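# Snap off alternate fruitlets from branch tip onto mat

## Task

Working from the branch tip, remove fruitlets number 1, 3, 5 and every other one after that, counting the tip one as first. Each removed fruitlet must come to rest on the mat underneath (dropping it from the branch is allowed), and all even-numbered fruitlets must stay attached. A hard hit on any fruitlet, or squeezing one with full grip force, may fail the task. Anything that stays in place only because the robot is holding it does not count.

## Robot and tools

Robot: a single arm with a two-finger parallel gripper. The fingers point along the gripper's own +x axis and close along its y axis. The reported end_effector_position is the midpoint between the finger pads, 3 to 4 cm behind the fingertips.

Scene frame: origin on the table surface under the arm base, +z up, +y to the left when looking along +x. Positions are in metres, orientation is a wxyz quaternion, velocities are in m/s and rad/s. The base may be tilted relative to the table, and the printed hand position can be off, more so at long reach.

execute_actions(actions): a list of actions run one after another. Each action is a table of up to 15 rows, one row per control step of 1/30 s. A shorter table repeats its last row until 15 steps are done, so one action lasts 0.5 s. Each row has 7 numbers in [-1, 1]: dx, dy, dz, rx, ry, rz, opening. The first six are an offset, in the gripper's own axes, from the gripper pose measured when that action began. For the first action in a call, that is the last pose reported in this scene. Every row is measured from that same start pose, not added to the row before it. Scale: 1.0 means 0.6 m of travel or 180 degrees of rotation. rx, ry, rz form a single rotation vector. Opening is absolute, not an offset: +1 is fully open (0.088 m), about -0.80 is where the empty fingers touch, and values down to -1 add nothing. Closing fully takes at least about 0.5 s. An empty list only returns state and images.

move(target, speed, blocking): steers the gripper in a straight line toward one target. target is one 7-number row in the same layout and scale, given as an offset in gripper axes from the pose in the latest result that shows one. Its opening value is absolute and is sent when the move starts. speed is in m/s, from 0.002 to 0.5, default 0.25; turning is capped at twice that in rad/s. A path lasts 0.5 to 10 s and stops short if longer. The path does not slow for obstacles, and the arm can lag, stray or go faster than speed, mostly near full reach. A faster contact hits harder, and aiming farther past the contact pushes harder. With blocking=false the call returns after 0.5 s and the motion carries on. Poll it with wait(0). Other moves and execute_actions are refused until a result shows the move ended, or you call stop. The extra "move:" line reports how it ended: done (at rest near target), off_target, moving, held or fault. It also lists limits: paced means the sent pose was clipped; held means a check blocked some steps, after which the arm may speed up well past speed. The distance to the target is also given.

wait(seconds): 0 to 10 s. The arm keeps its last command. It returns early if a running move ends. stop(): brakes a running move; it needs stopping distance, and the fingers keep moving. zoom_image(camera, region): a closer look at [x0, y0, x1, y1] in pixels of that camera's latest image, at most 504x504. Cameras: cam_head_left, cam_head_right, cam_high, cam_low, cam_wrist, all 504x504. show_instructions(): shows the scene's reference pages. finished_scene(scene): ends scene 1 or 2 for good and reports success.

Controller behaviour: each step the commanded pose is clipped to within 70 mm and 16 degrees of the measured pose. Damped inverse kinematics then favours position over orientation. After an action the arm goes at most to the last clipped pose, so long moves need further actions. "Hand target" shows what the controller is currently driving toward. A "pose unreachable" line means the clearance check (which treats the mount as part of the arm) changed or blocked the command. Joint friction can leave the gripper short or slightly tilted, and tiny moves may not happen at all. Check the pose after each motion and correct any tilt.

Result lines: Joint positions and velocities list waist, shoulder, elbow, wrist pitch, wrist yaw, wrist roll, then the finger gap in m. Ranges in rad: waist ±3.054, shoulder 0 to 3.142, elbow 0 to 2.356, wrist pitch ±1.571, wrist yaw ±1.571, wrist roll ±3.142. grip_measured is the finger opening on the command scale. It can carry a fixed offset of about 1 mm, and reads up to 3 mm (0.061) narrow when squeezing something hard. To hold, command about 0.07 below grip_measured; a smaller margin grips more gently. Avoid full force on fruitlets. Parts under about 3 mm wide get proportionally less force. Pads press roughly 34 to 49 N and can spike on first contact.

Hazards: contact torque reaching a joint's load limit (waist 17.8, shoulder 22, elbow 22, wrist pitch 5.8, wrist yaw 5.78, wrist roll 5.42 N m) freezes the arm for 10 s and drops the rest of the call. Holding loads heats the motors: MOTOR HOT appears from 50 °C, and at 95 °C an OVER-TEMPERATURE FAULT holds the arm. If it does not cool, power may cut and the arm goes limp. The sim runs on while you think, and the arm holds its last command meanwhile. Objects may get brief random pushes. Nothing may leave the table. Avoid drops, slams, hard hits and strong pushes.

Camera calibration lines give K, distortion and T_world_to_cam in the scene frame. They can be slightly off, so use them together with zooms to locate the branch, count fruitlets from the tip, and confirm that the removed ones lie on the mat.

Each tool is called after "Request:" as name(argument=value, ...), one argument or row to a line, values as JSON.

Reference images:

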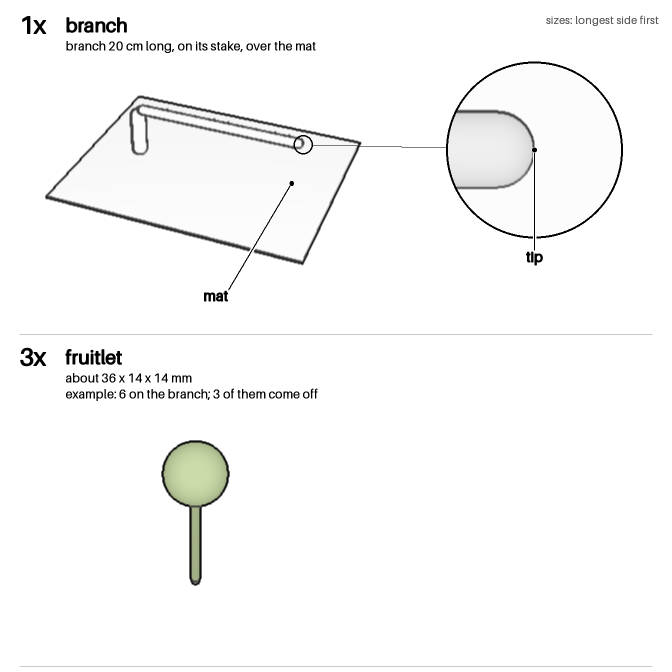

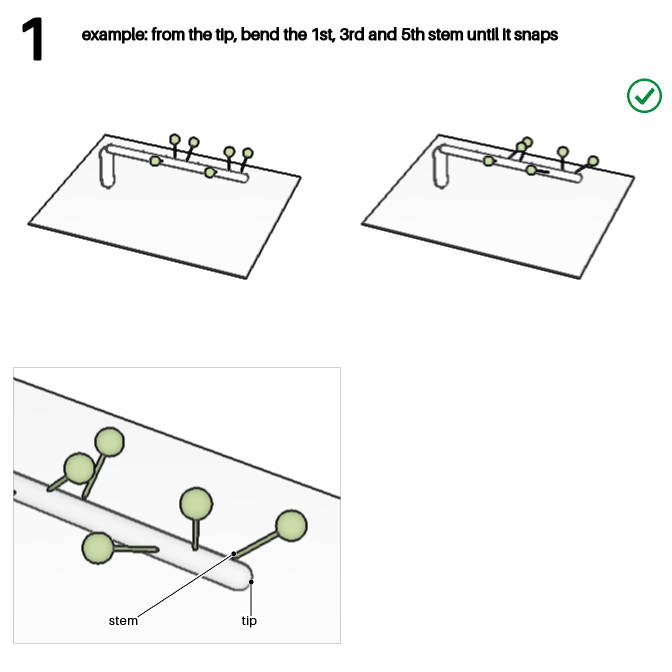

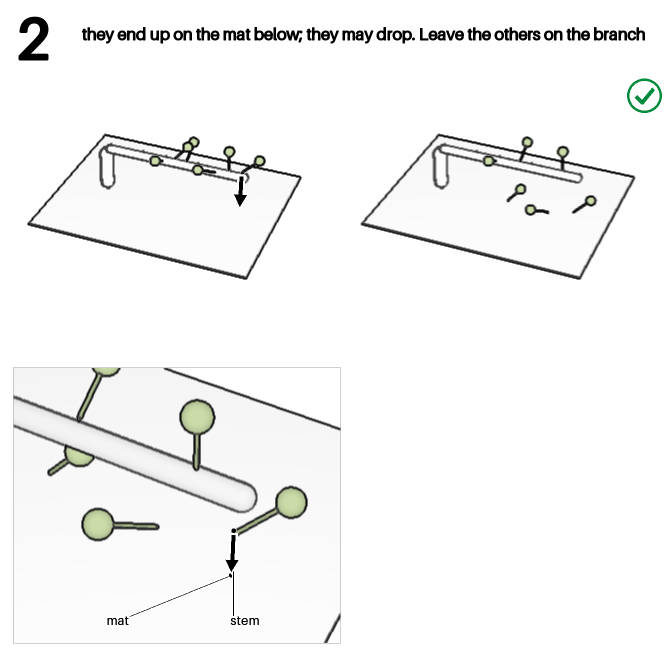

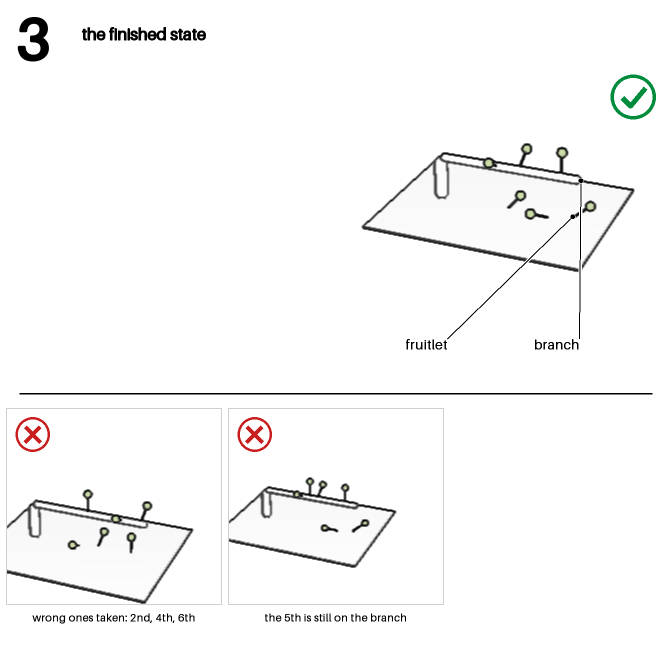

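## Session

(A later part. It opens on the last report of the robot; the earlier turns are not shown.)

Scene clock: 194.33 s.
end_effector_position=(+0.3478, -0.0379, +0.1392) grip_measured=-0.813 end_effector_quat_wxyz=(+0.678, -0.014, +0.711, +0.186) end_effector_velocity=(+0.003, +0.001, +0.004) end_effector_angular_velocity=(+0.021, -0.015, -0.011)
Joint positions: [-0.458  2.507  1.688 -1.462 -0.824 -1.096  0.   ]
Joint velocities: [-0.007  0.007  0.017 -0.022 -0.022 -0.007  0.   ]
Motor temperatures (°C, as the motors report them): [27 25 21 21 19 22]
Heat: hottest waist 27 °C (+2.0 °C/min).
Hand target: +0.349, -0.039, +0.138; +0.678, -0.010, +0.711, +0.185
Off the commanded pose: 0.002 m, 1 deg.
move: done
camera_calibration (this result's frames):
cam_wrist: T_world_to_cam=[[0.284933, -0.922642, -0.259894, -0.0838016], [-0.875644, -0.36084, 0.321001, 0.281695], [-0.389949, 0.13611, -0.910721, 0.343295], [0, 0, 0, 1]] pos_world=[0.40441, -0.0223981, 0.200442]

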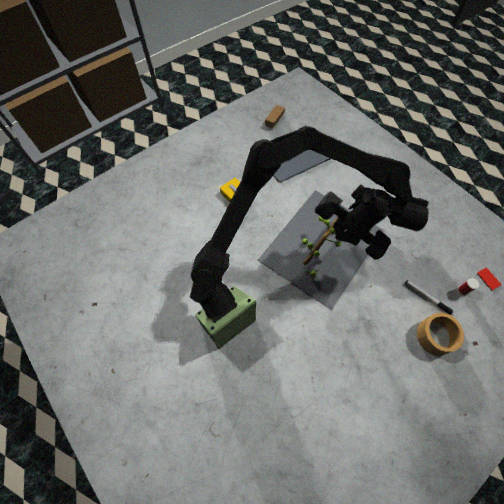

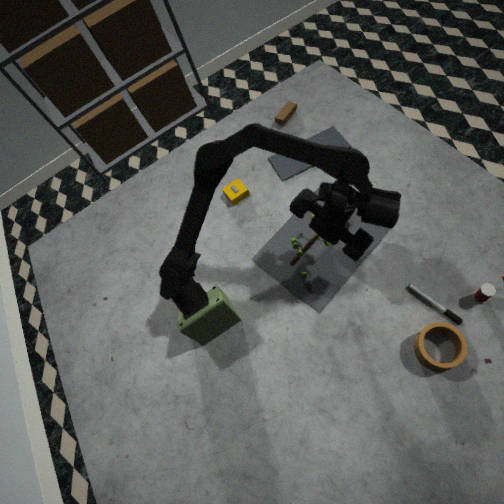

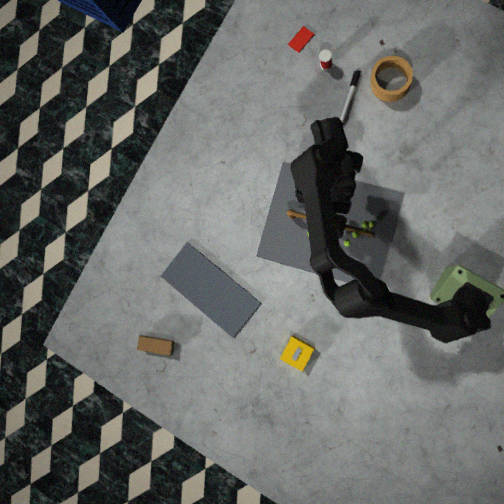

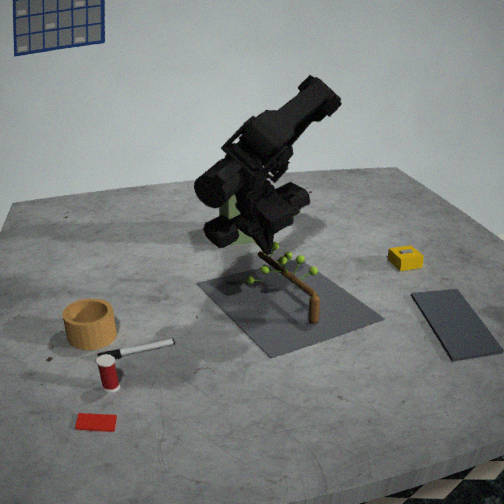

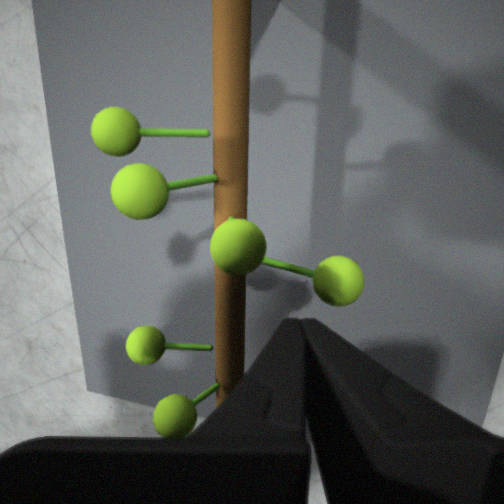

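Request:
move(
  target=[0.0795,-0.026,0.001,0,0,0,-0.85],
  speed=0.025,
)

Scene clock: 206.60 s.
end_effector_position=(+0.3510, -0.0395, +0.0925) grip_measured=-0.813 end_effector_quat_wxyz=(+0.679, -0.022, +0.710, +0.187) end_effector_velocity=(+0.003, +0.002, +0.001) end_effector_angular_velocity=(+0.014, -0.022, +0.006)
Joint positions: [-0.378  2.529  1.589 -1.257 -0.869 -1.005  0.   ]
Joint velocities: [-0.002 -0.002 -0.002  0.007 -0.022 -0.007  0.   ]
Motor temperatures (°C, as the motors report them): [28 26 21 21 19 22]
Heat: hottest waist 28 °C (+2.0 °C/min).
Hand target: +0.349, -0.041, +0.089; +0.678, -0.014, +0.711, +0.186
Off the commanded pose: 0.004 m, 1 deg.
move: done
camera_calibration (this result's frames):
cam_wrist: T_world_to_cam=[[0.297137, -0.921334, -0.250706, -0.103401], [-0.873204, -0.368425, 0.319026, 0.29792], [-0.386296, 0.124123, -0.913985, 0.300761], [0, 0, 0, 1]] pos_world=[0.407052, -0.0228367, 0.153924]

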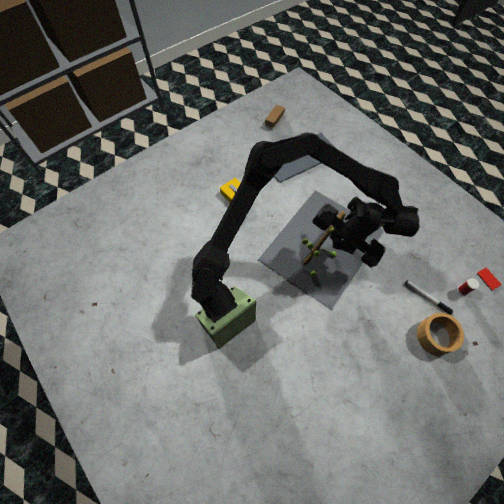

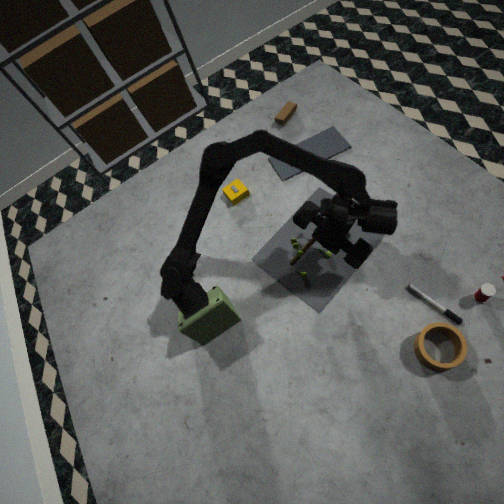

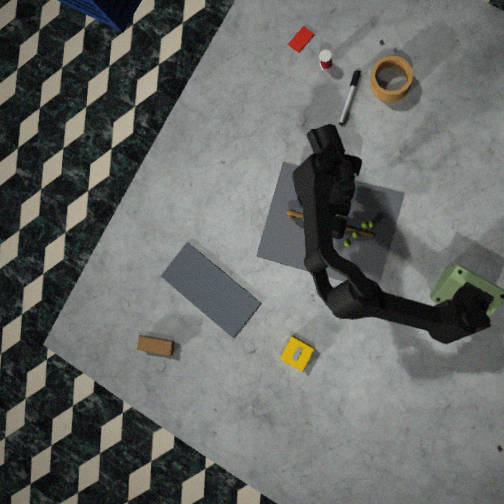

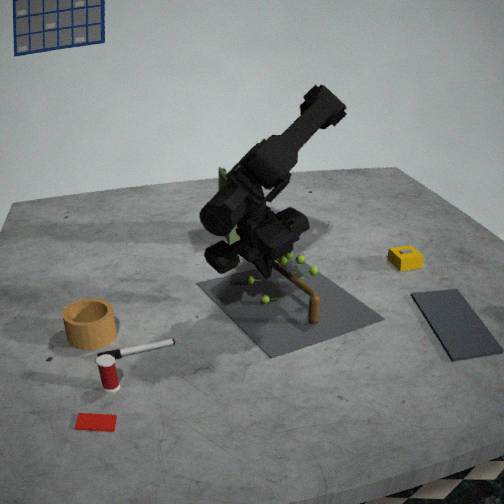

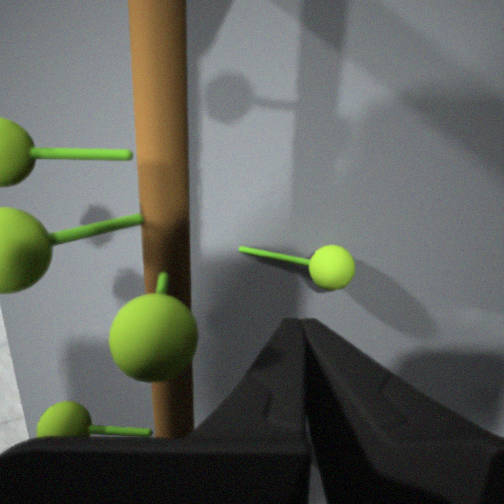

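Request:
move(
  target=[-0.095,0.025,0,0,0,0,-0.85],
  speed=0.12,
)

Scene clock: 226.63 s.
end_effector_position=(+0.3494, -0.0389, +0.1465) grip_measured=-0.813 end_effector_quat_wxyz=(+0.676, -0.014, +0.713, +0.187) end_effector_velocity=(+0.001, +0.003, +0.004) end_effector_angular_velocity=(+0.010, -0.007, +0.013)
Joint positions: [-0.468  2.517  1.725 -1.502 -0.815 -1.114  0.   ]
Joint velocities: [-0.002 -0.002  0.012 -0.022 -0.007 -0.022  0.   ]
Motor temperatures (°C, as the motors report them): [30 26 21 21 19 22]
Heat: hottest waist 30 °C (+3.0 °C/min).
Hand target: +0.351, -0.038, +0.152; +0.678, -0.022, +0.710, +0.187
Off the commanded pose: 0.005 m, 1 deg.
move: done
camera_calibration (this result's frames):
cam_wrist: T_world_to_cam=[[0.286623, -0.921554, -0.261889, -0.0834901], [-0.87343, -0.363679, 0.323818, 0.279085], [-0.393659, 0.135927, -0.909151, 0.351661], [0, 0, 0, 1]] pos_world=[0.406126, -0.0232439, 0.207476]

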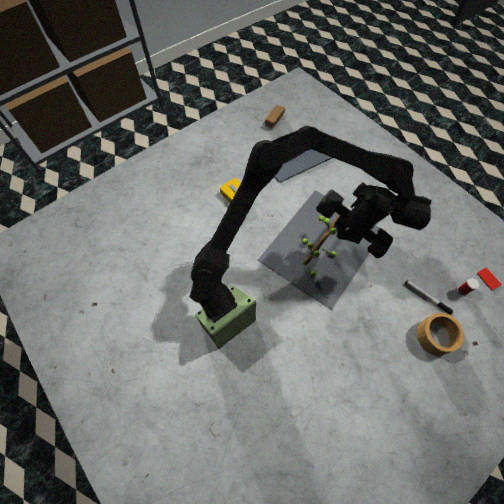

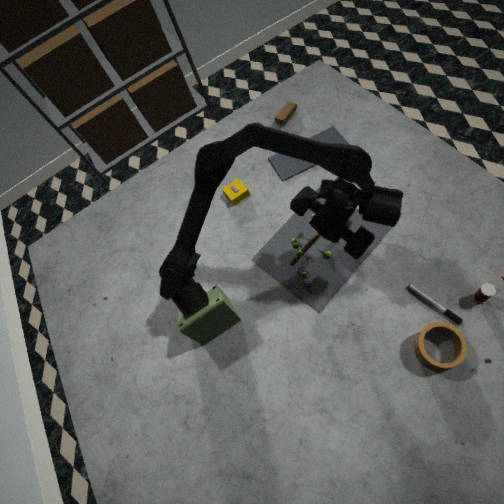

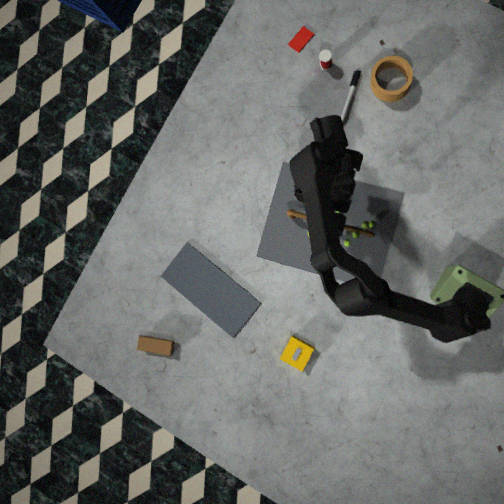

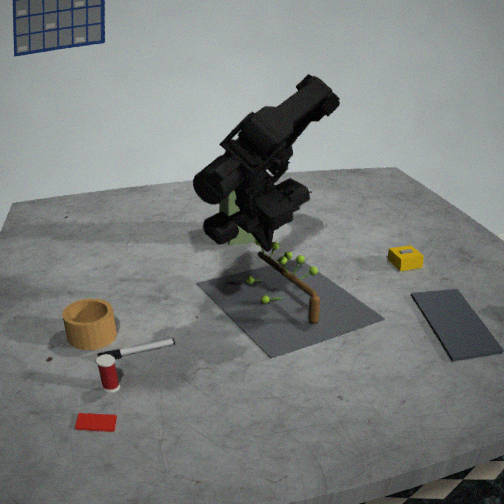

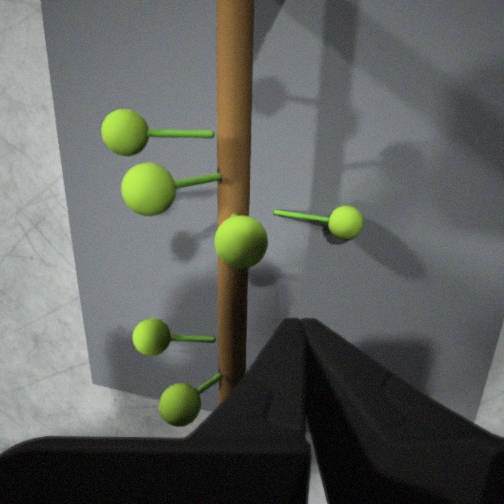

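Request:
move(
  target=[0.012,0.098,0.092,0,0,-0.09,-0.85],
  speed=0.1,
)

Request:
zoom_image(
  camera="cam_low",
  region=[235, 190, 355, 300],
)

Scene clock: 235.93 s.
end_effector_position=(+0.3866, +0.0312, +0.1510) grip_measured=-0.813 end_effector_quat_wxyz=(+0.694, -0.111, +0.705, +0.091) end_effector_velocity=(-0.001, -0.004, +0.001) end_effector_angular_velocity=(-0.023, +0.001, -0.019)
Joint positions: [-0.282  2.239  1.651 -1.249 -0.725 -0.67   0.   ]
Joint velocities: [-0.002 -0.002 -0.002  0.007  0.022  0.022  0.   ]
Motor temperatures (°C, as the motors report them): [30 27 21 21 19 22]
Heat: hottest waist 30 °C (+3.0 °C/min).
Hand target: +0.386, +0.033, +0.154; +0.696, -0.115, +0.703, +0.089
Off the commanded pose: 0.003 m, 1 deg.
move: done
camera_calibration (this result's frames):
cam_wrist: T_world_to_cam=[[0.296709, -0.954921, 0.0094447, -0.0721756], [-0.89808, -0.275658, 0.342731, 0.339585], [-0.324678, -0.110174, -0.939386, 0.346549], [0, 0, 0, 1]] pos_world=[0.438906, 0.0628678, 0.209838]

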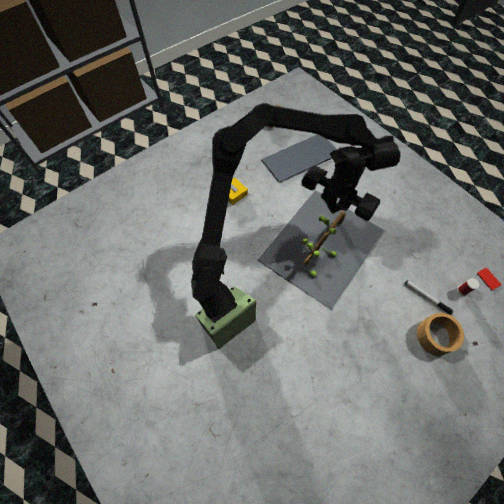

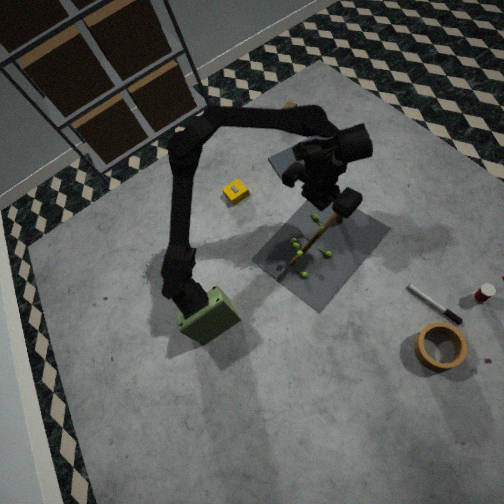

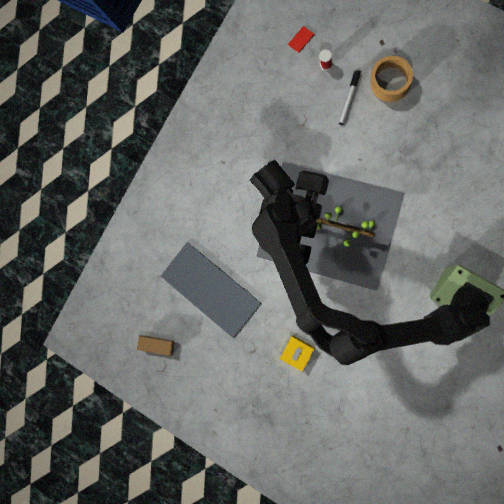

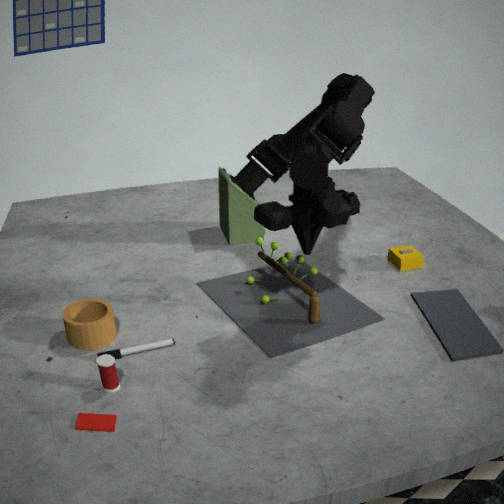

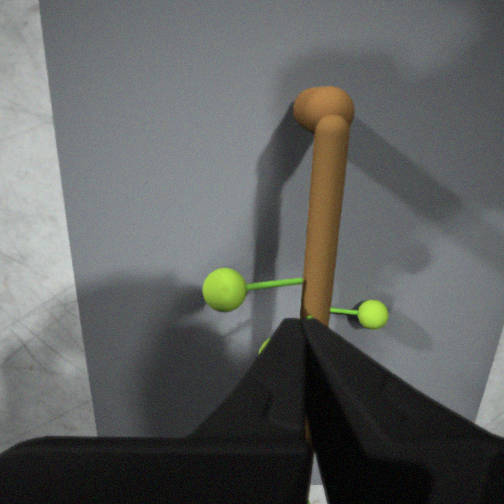

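Region (235, 190, 355, 300) of cam_low's 504x504 image, scaled by 4.200, with more detail than that image has; it fills the top 462 rows of this view, and the rest is white.

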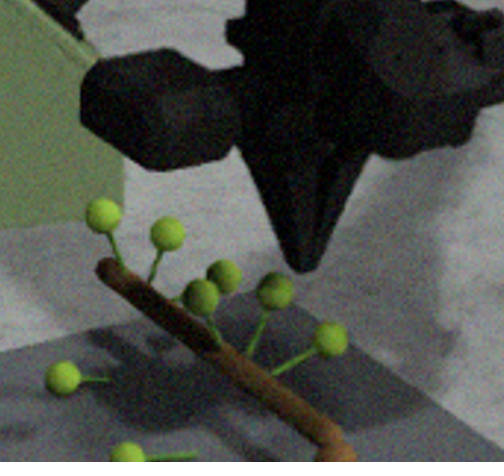

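Request:
move(
  target=[0.04,0,0,0,0,0,-0.85],
  speed=0.04,
)

Request:
zoom_image(
  camera="cam_low",
  region=[235, 190, 355, 300],
)

Scene clock: 250.90 s.
end_effector_position=(+0.3874, +0.0309, +0.1283) grip_measured=-0.813 end_effector_quat_wxyz=(+0.694, -0.114, +0.705, +0.091) end_effector_velocity=(-0.001, -0.001, -0.001) end_effector_angular_velocity=(+0.008, -0.002, +0.004)
Joint positions: [-0.242  2.239  1.588 -1.147 -0.73  -0.621  0.   ]
Joint velocities: [-0.002  0.002 -0.007  0.007 -0.007 -0.007  0.   ]
Motor temperatures (°C, as the motors report them): [31 28 21 21 19 22]
Heat: hottest waist 31 °C (+4.0 °C/min).
Hand target: +0.387, +0.031, +0.127; +0.694, -0.111, +0.705, +0.091
Off the commanded pose: 0.002 m, 0 deg.
move: done
camera_calibration (this result's frames):
cam_wrist: T_world_to_cam=[[0.301969, -0.953204, 0.0146885, -0.0752361], [-0.896669, -0.278759, 0.343916, 0.347376], [-0.323728, -0.117023, -0.938886, 0.325227], [0, 0, 0, 1]] pos_world=[0.439485, 0.0631779, 0.186988]

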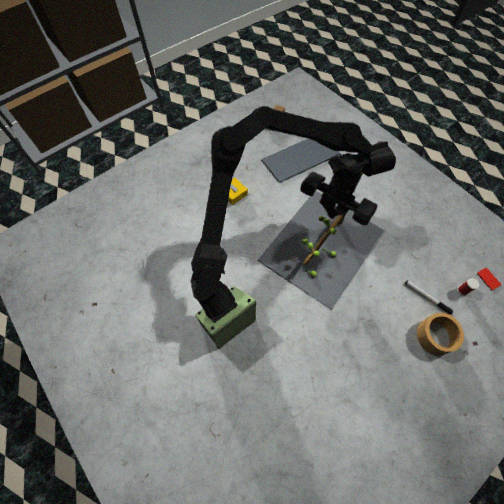

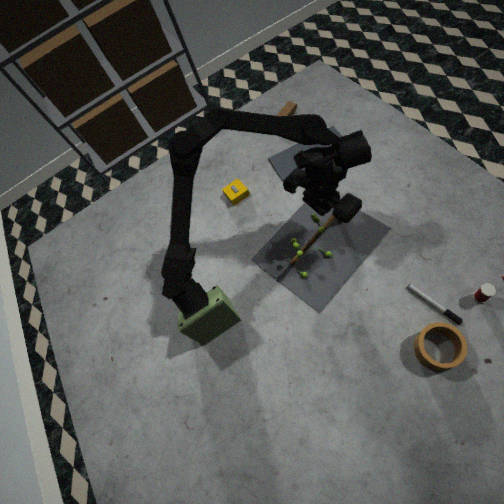

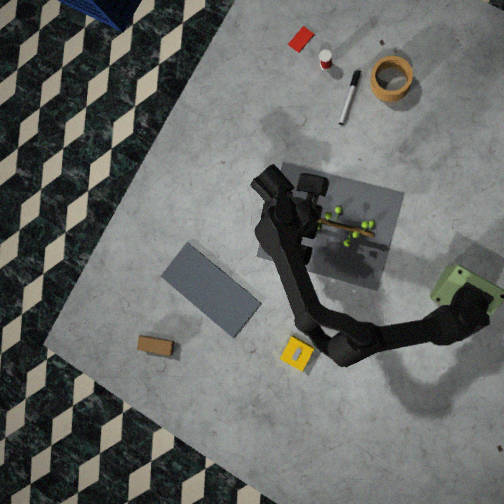

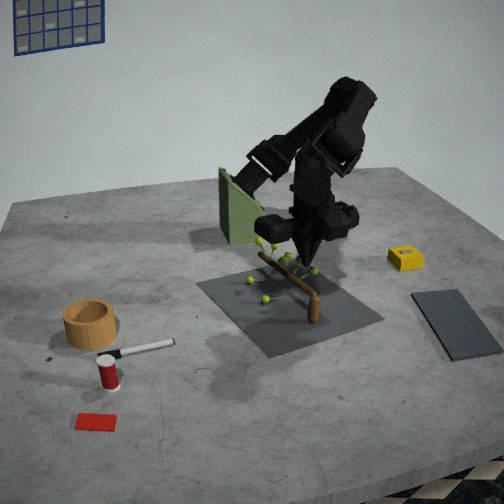

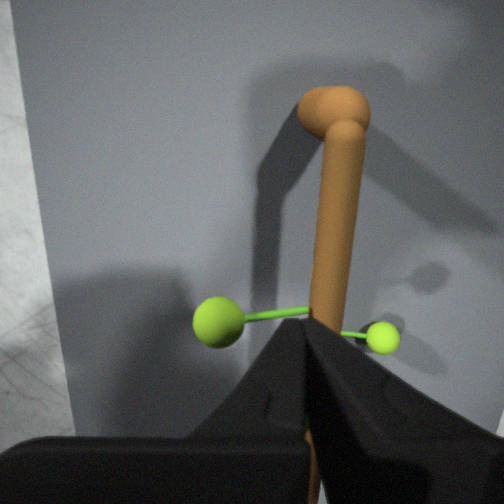

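Region (235, 190, 355, 300) of cam_low's 504x504 image, scaled by 4.200, with more detail than that image has; it fills the top 462 rows of this view, and the rest is white.

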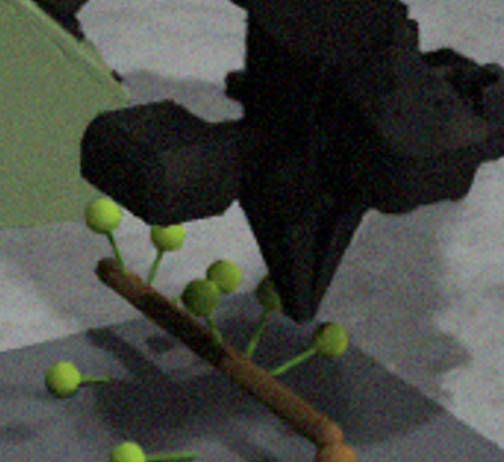

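Request:
move(
  target=[0,0,-0.06,0,0,0,-0.85],
  speed=0.025,
)

Request:
zoom_image(
  camera="cam_low",
  region=[235, 200, 355, 320],
)

Scene clock: 258.53 s.
end_effector_position=(+0.3534, +0.0208, +0.1255) grip_measured=-0.813 end_effector_quat_wxyz=(+0.691, -0.109, +0.709, +0.092) end_effector_velocity=(-0.003, +0.003, +0.001) end_effector_angular_velocity=(+0.009, +0.001, +0.001)
Joint positions: [-0.278  2.165  1.414 -1.094 -0.725 -0.672  0.   ]
Joint velocities: [-0.002 -0.012 -0.012 -0.007 -0.007 -0.007  0.   ]
Motor temperatures (°C, as the motors report them): [31 28 21 21 19 22]
Heat: hottest waist 31 °C (+3.0 °C/min).
Hand target: +0.353, +0.021, +0.129; +0.694, -0.114, +0.705, +0.091
Off the commanded pose: 0.004 m, 1 deg.
move: done
camera_calibration (this result's frames):
cam_wrist: T_world_to_cam=[[0.296518, -0.955015, 0.00485768, -0.0713997], [-0.894989, -0.276099, 0.350376, 0.313616], [-0.333273, -0.10824, -0.936597, 0.313243], [0, 0, 0, 1]] pos_world=[0.40625, 0.0523068, 0.183846]

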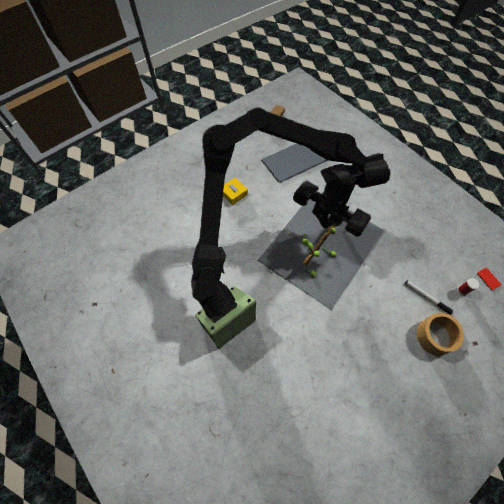

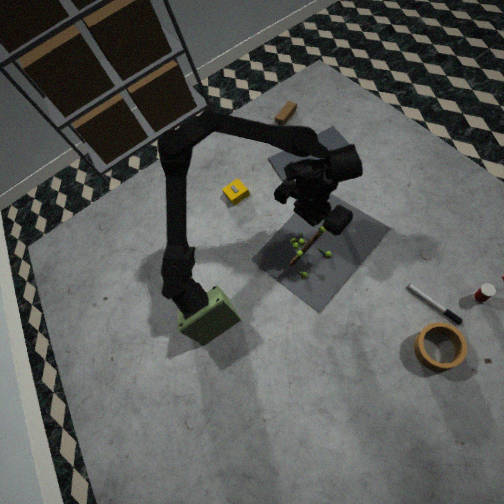

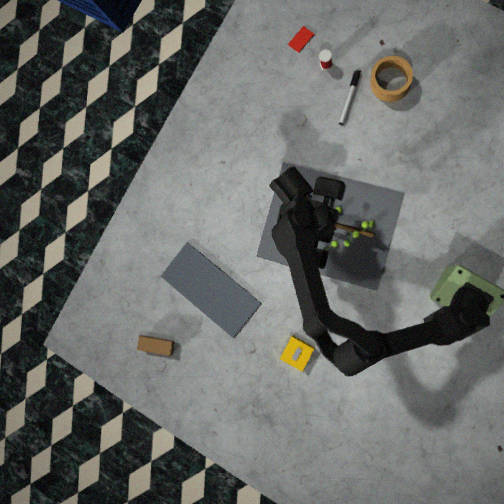

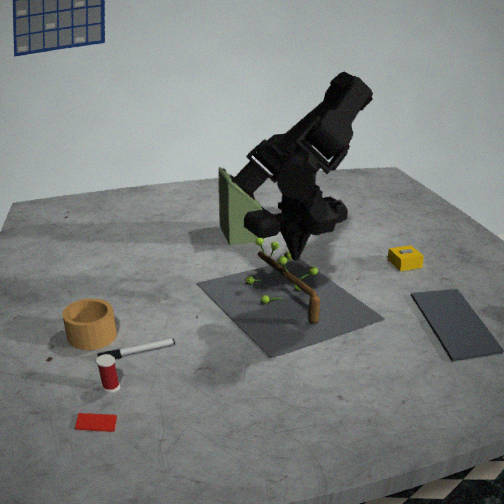

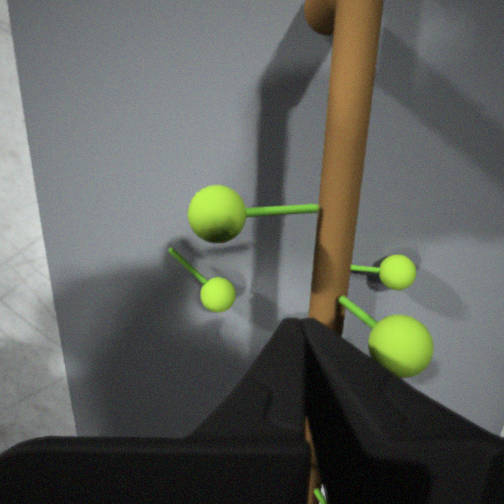

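Region (235, 200, 355, 320) of cam_low's 504x504 image, scaled by 4.200, with more detail than that image has.

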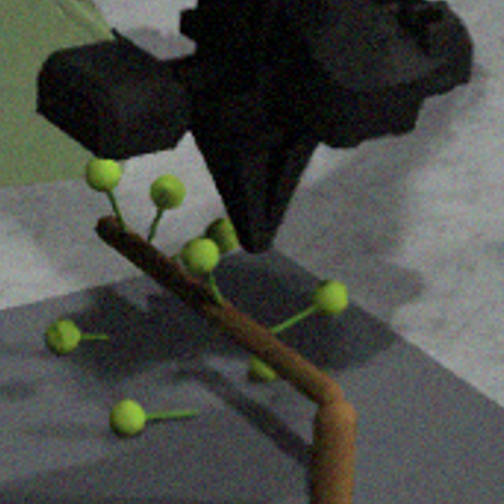

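Request:
move(
  target=[-0.03,-0.008,-0.078,0,0,0,-0.85],
  speed=0.08,
)

Request:
move(
  target=[0.028,0,0,0,0,0,-0.85],
  speed=0.04,
)

Request:
zoom_image(
  camera="cam_low",
  region=[215, 200, 335, 320],
)

Scene clock: 271.70 s.
end_effector_position=(+0.3122, +0.0035, +0.1420) grip_measured=-0.813 end_effector_quat_wxyz=(+0.690, -0.107, +0.710, +0.094) end_effector_velocity=(-0.001, +0.001, -0.000) end_effector_angular_velocity=(+0.006, -0.007, +0.007)
Joint positions: [-0.38   2.09   1.275 -1.121 -0.696 -0.804  0.   ]
Joint velocities: [-0.002 -0.007 -0.012  0.007 -0.007 -0.007  0.   ]
Motor temperatures (°C, as the motors report them): [31 29 21 21 19 22]
Heat: hottest waist 31 °C (+2.0 °C/min).
Hand target: +0.310, +0.004, +0.145; +0.691, -0.109, +0.709, +0.092
Off the commanded pose: 0.003 m, 0 deg.
move: done
camera_calibration (this result's frames):
cam_wrist: T_world_to_cam=[[0.295856, -0.955232, -0.00125574, -0.0746552], [-0.893869, -0.277314, 0.35227, 0.265509], [-0.336848, -0.103099, -0.935897, 0.314063], [0, 0, 0, 1]] pos_world=[0.365209, 0.0346961, 0.200306]

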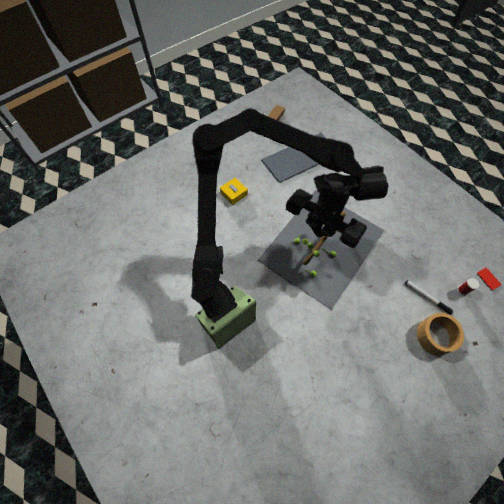

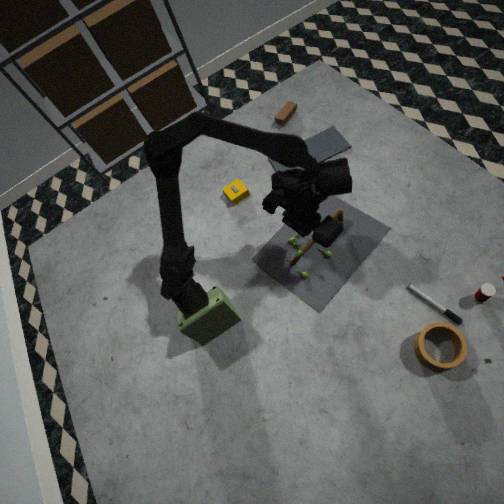

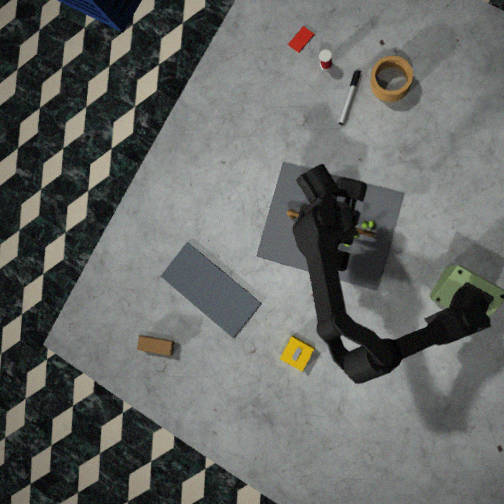

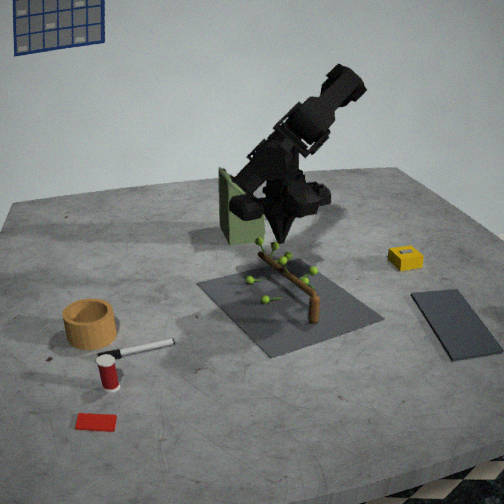

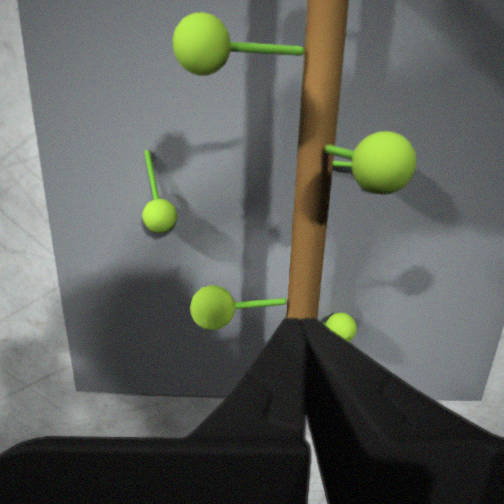

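Scene clock: 272.47 s.
end_effector_position=(+0.3132, +0.0039, +0.1278) grip_measured=-0.813 end_effector_quat_wxyz=(+0.690, -0.113, +0.708, +0.094) end_effector_velocity=(-0.001, -0.001, -0.001) end_effector_angular_velocity=(+0.007, -0.004, -0.011)
Joint positions: [-0.348  2.09   1.236 -1.049 -0.702 -0.767  0.   ]
Joint velocities: [-0.002  0.002 -0.007  0.007 -0.007  0.007  0.   ]
Motor temperatures (°C, as the motors report them): [31 29 21 21 19 22]
Heat: hottest waist 31 °C (+2.0 °C/min).
Hand target: +0.312, +0.003, +0.125; +0.690, -0.107, +0.710, +0.094
Off the commanded pose: 0.003 m, 1 deg.
move: done
camera_calibration (this result's frames):
cam_wrist: T_world_to_cam=[[0.303492, -0.952812, 0.00648322, -0.078009], [-0.892792, -0.281984, 0.351295, 0.271379], [-0.332889, -0.112403, -0.936243, 0.300021], [0, 0, 0, 1]] pos_world=[0.365834, 0.03592, 0.186064]

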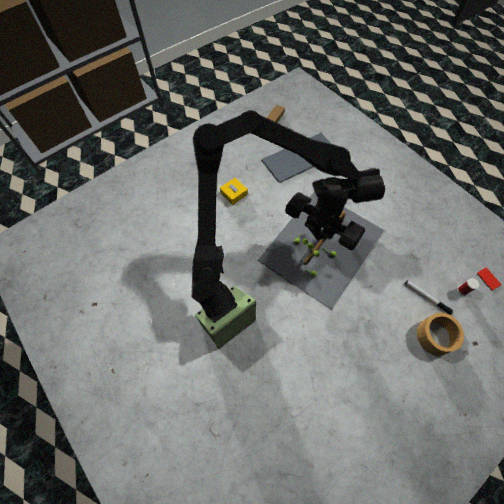

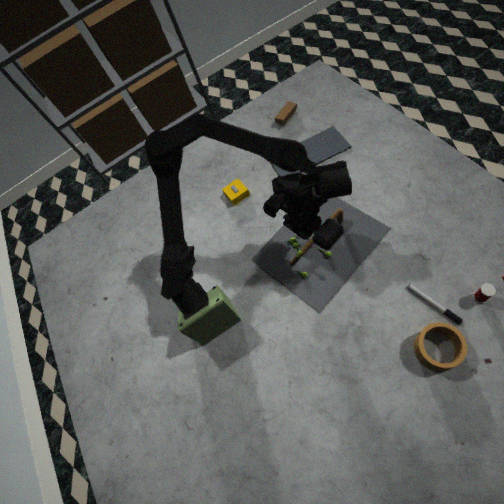

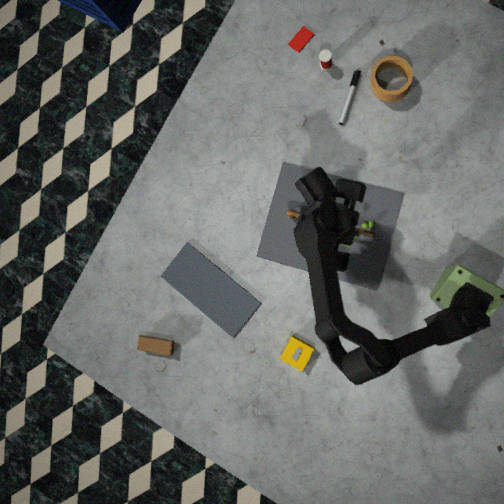

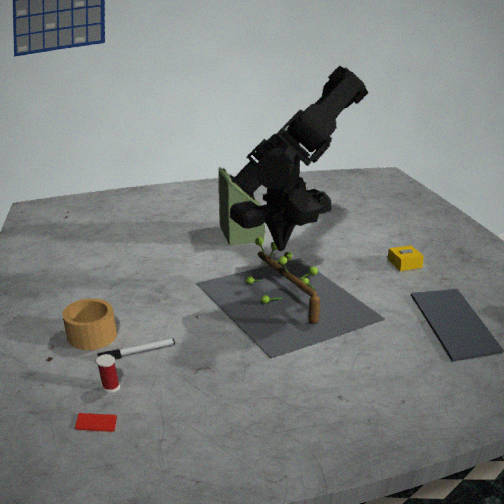

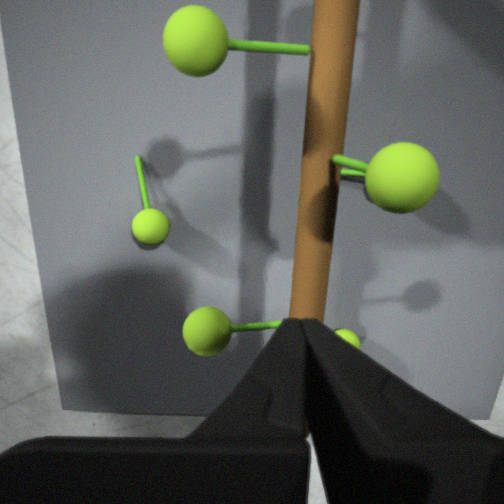

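Region (215, 200, 335, 320) of cam_low's 504x504 image, scaled by 4.200, with more detail than that image has.

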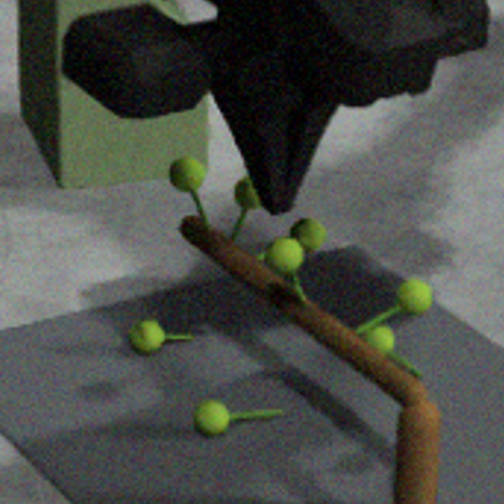

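Request:
move(
  target=[0.005,0.011,-0.066,0,0,0,-0.85],
  speed=0.025,
)

Request:
zoom_image(
  camera="cam_low",
  region=[215, 200, 335, 320],
)

Scene clock: 295.70 s.
end_effector_position=(+0.2747, -0.0006, +0.1238) grip_measured=-0.813 end_effector_quat_wxyz=(+0.689, -0.109, +0.710, +0.096) end_effector_velocity=(-0.004, -0.001, +0.002) end_effector_angular_velocity=(-0.017, +0.012, +0.019)
Joint positions: [-0.393  2.012  1.07  -1.007 -0.69  -0.827  0.   ]
Joint velocities: [-0.002 -0.012 -0.007 -0.007  0.022 -0.022  0.   ]
Motor temperatures (°C, as the motors report them): [30 27 21 21 19 22]
Heat: hottest waist 30 °C (+0.0 °C/min).
Hand target: +0.273, -0.001, +0.126; +0.690, -0.112, +0.709, +0.094
Off the commanded pose: 0.002 m, 1 deg.
move: done
camera_calibration (this result's frames):
cam_wrist: T_world_to_cam=[[0.300349, -0.953827, -0.00198405, -0.068676], [-0.891767, -0.281544, 0.354238, 0.23643], [-0.338441, -0.104626, -0.935153, 0.284333], [0, 0, 0, 1]] pos_world=[0.327697, 0.0308089, 0.182006]

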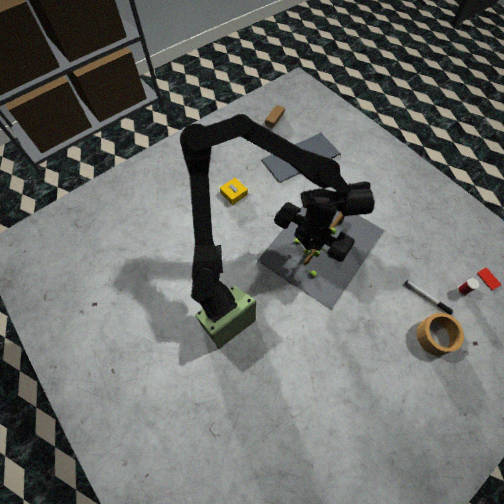

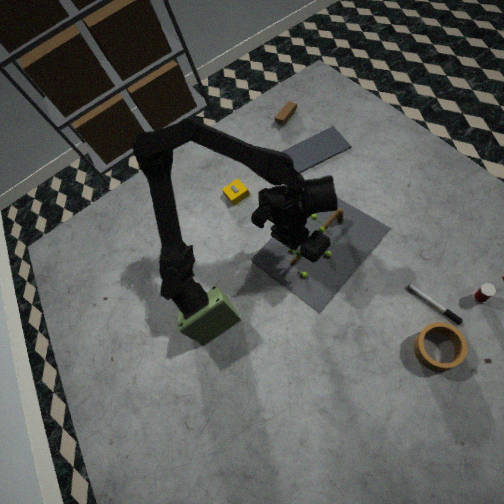

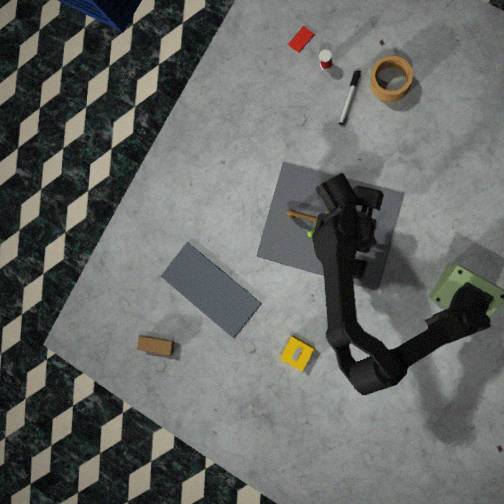

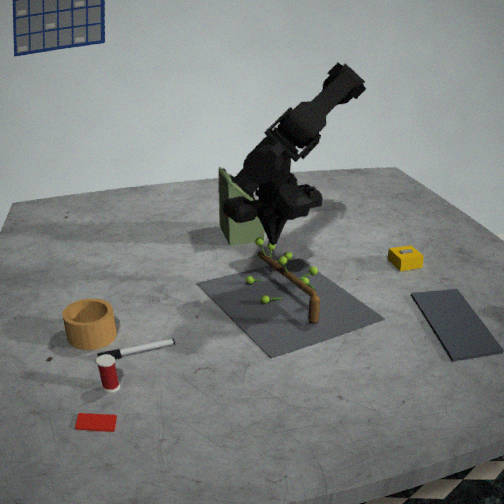

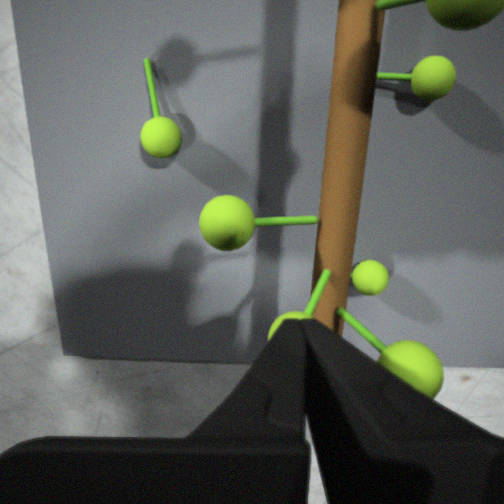

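Region (215, 200, 335, 320) of cam_low's 504x504 image, scaled by 4.200, with more detail than that image has.

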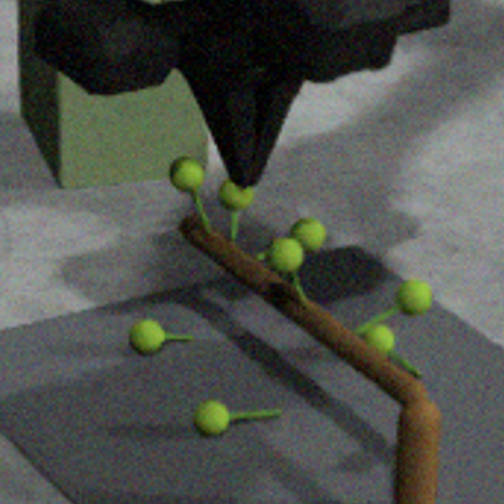

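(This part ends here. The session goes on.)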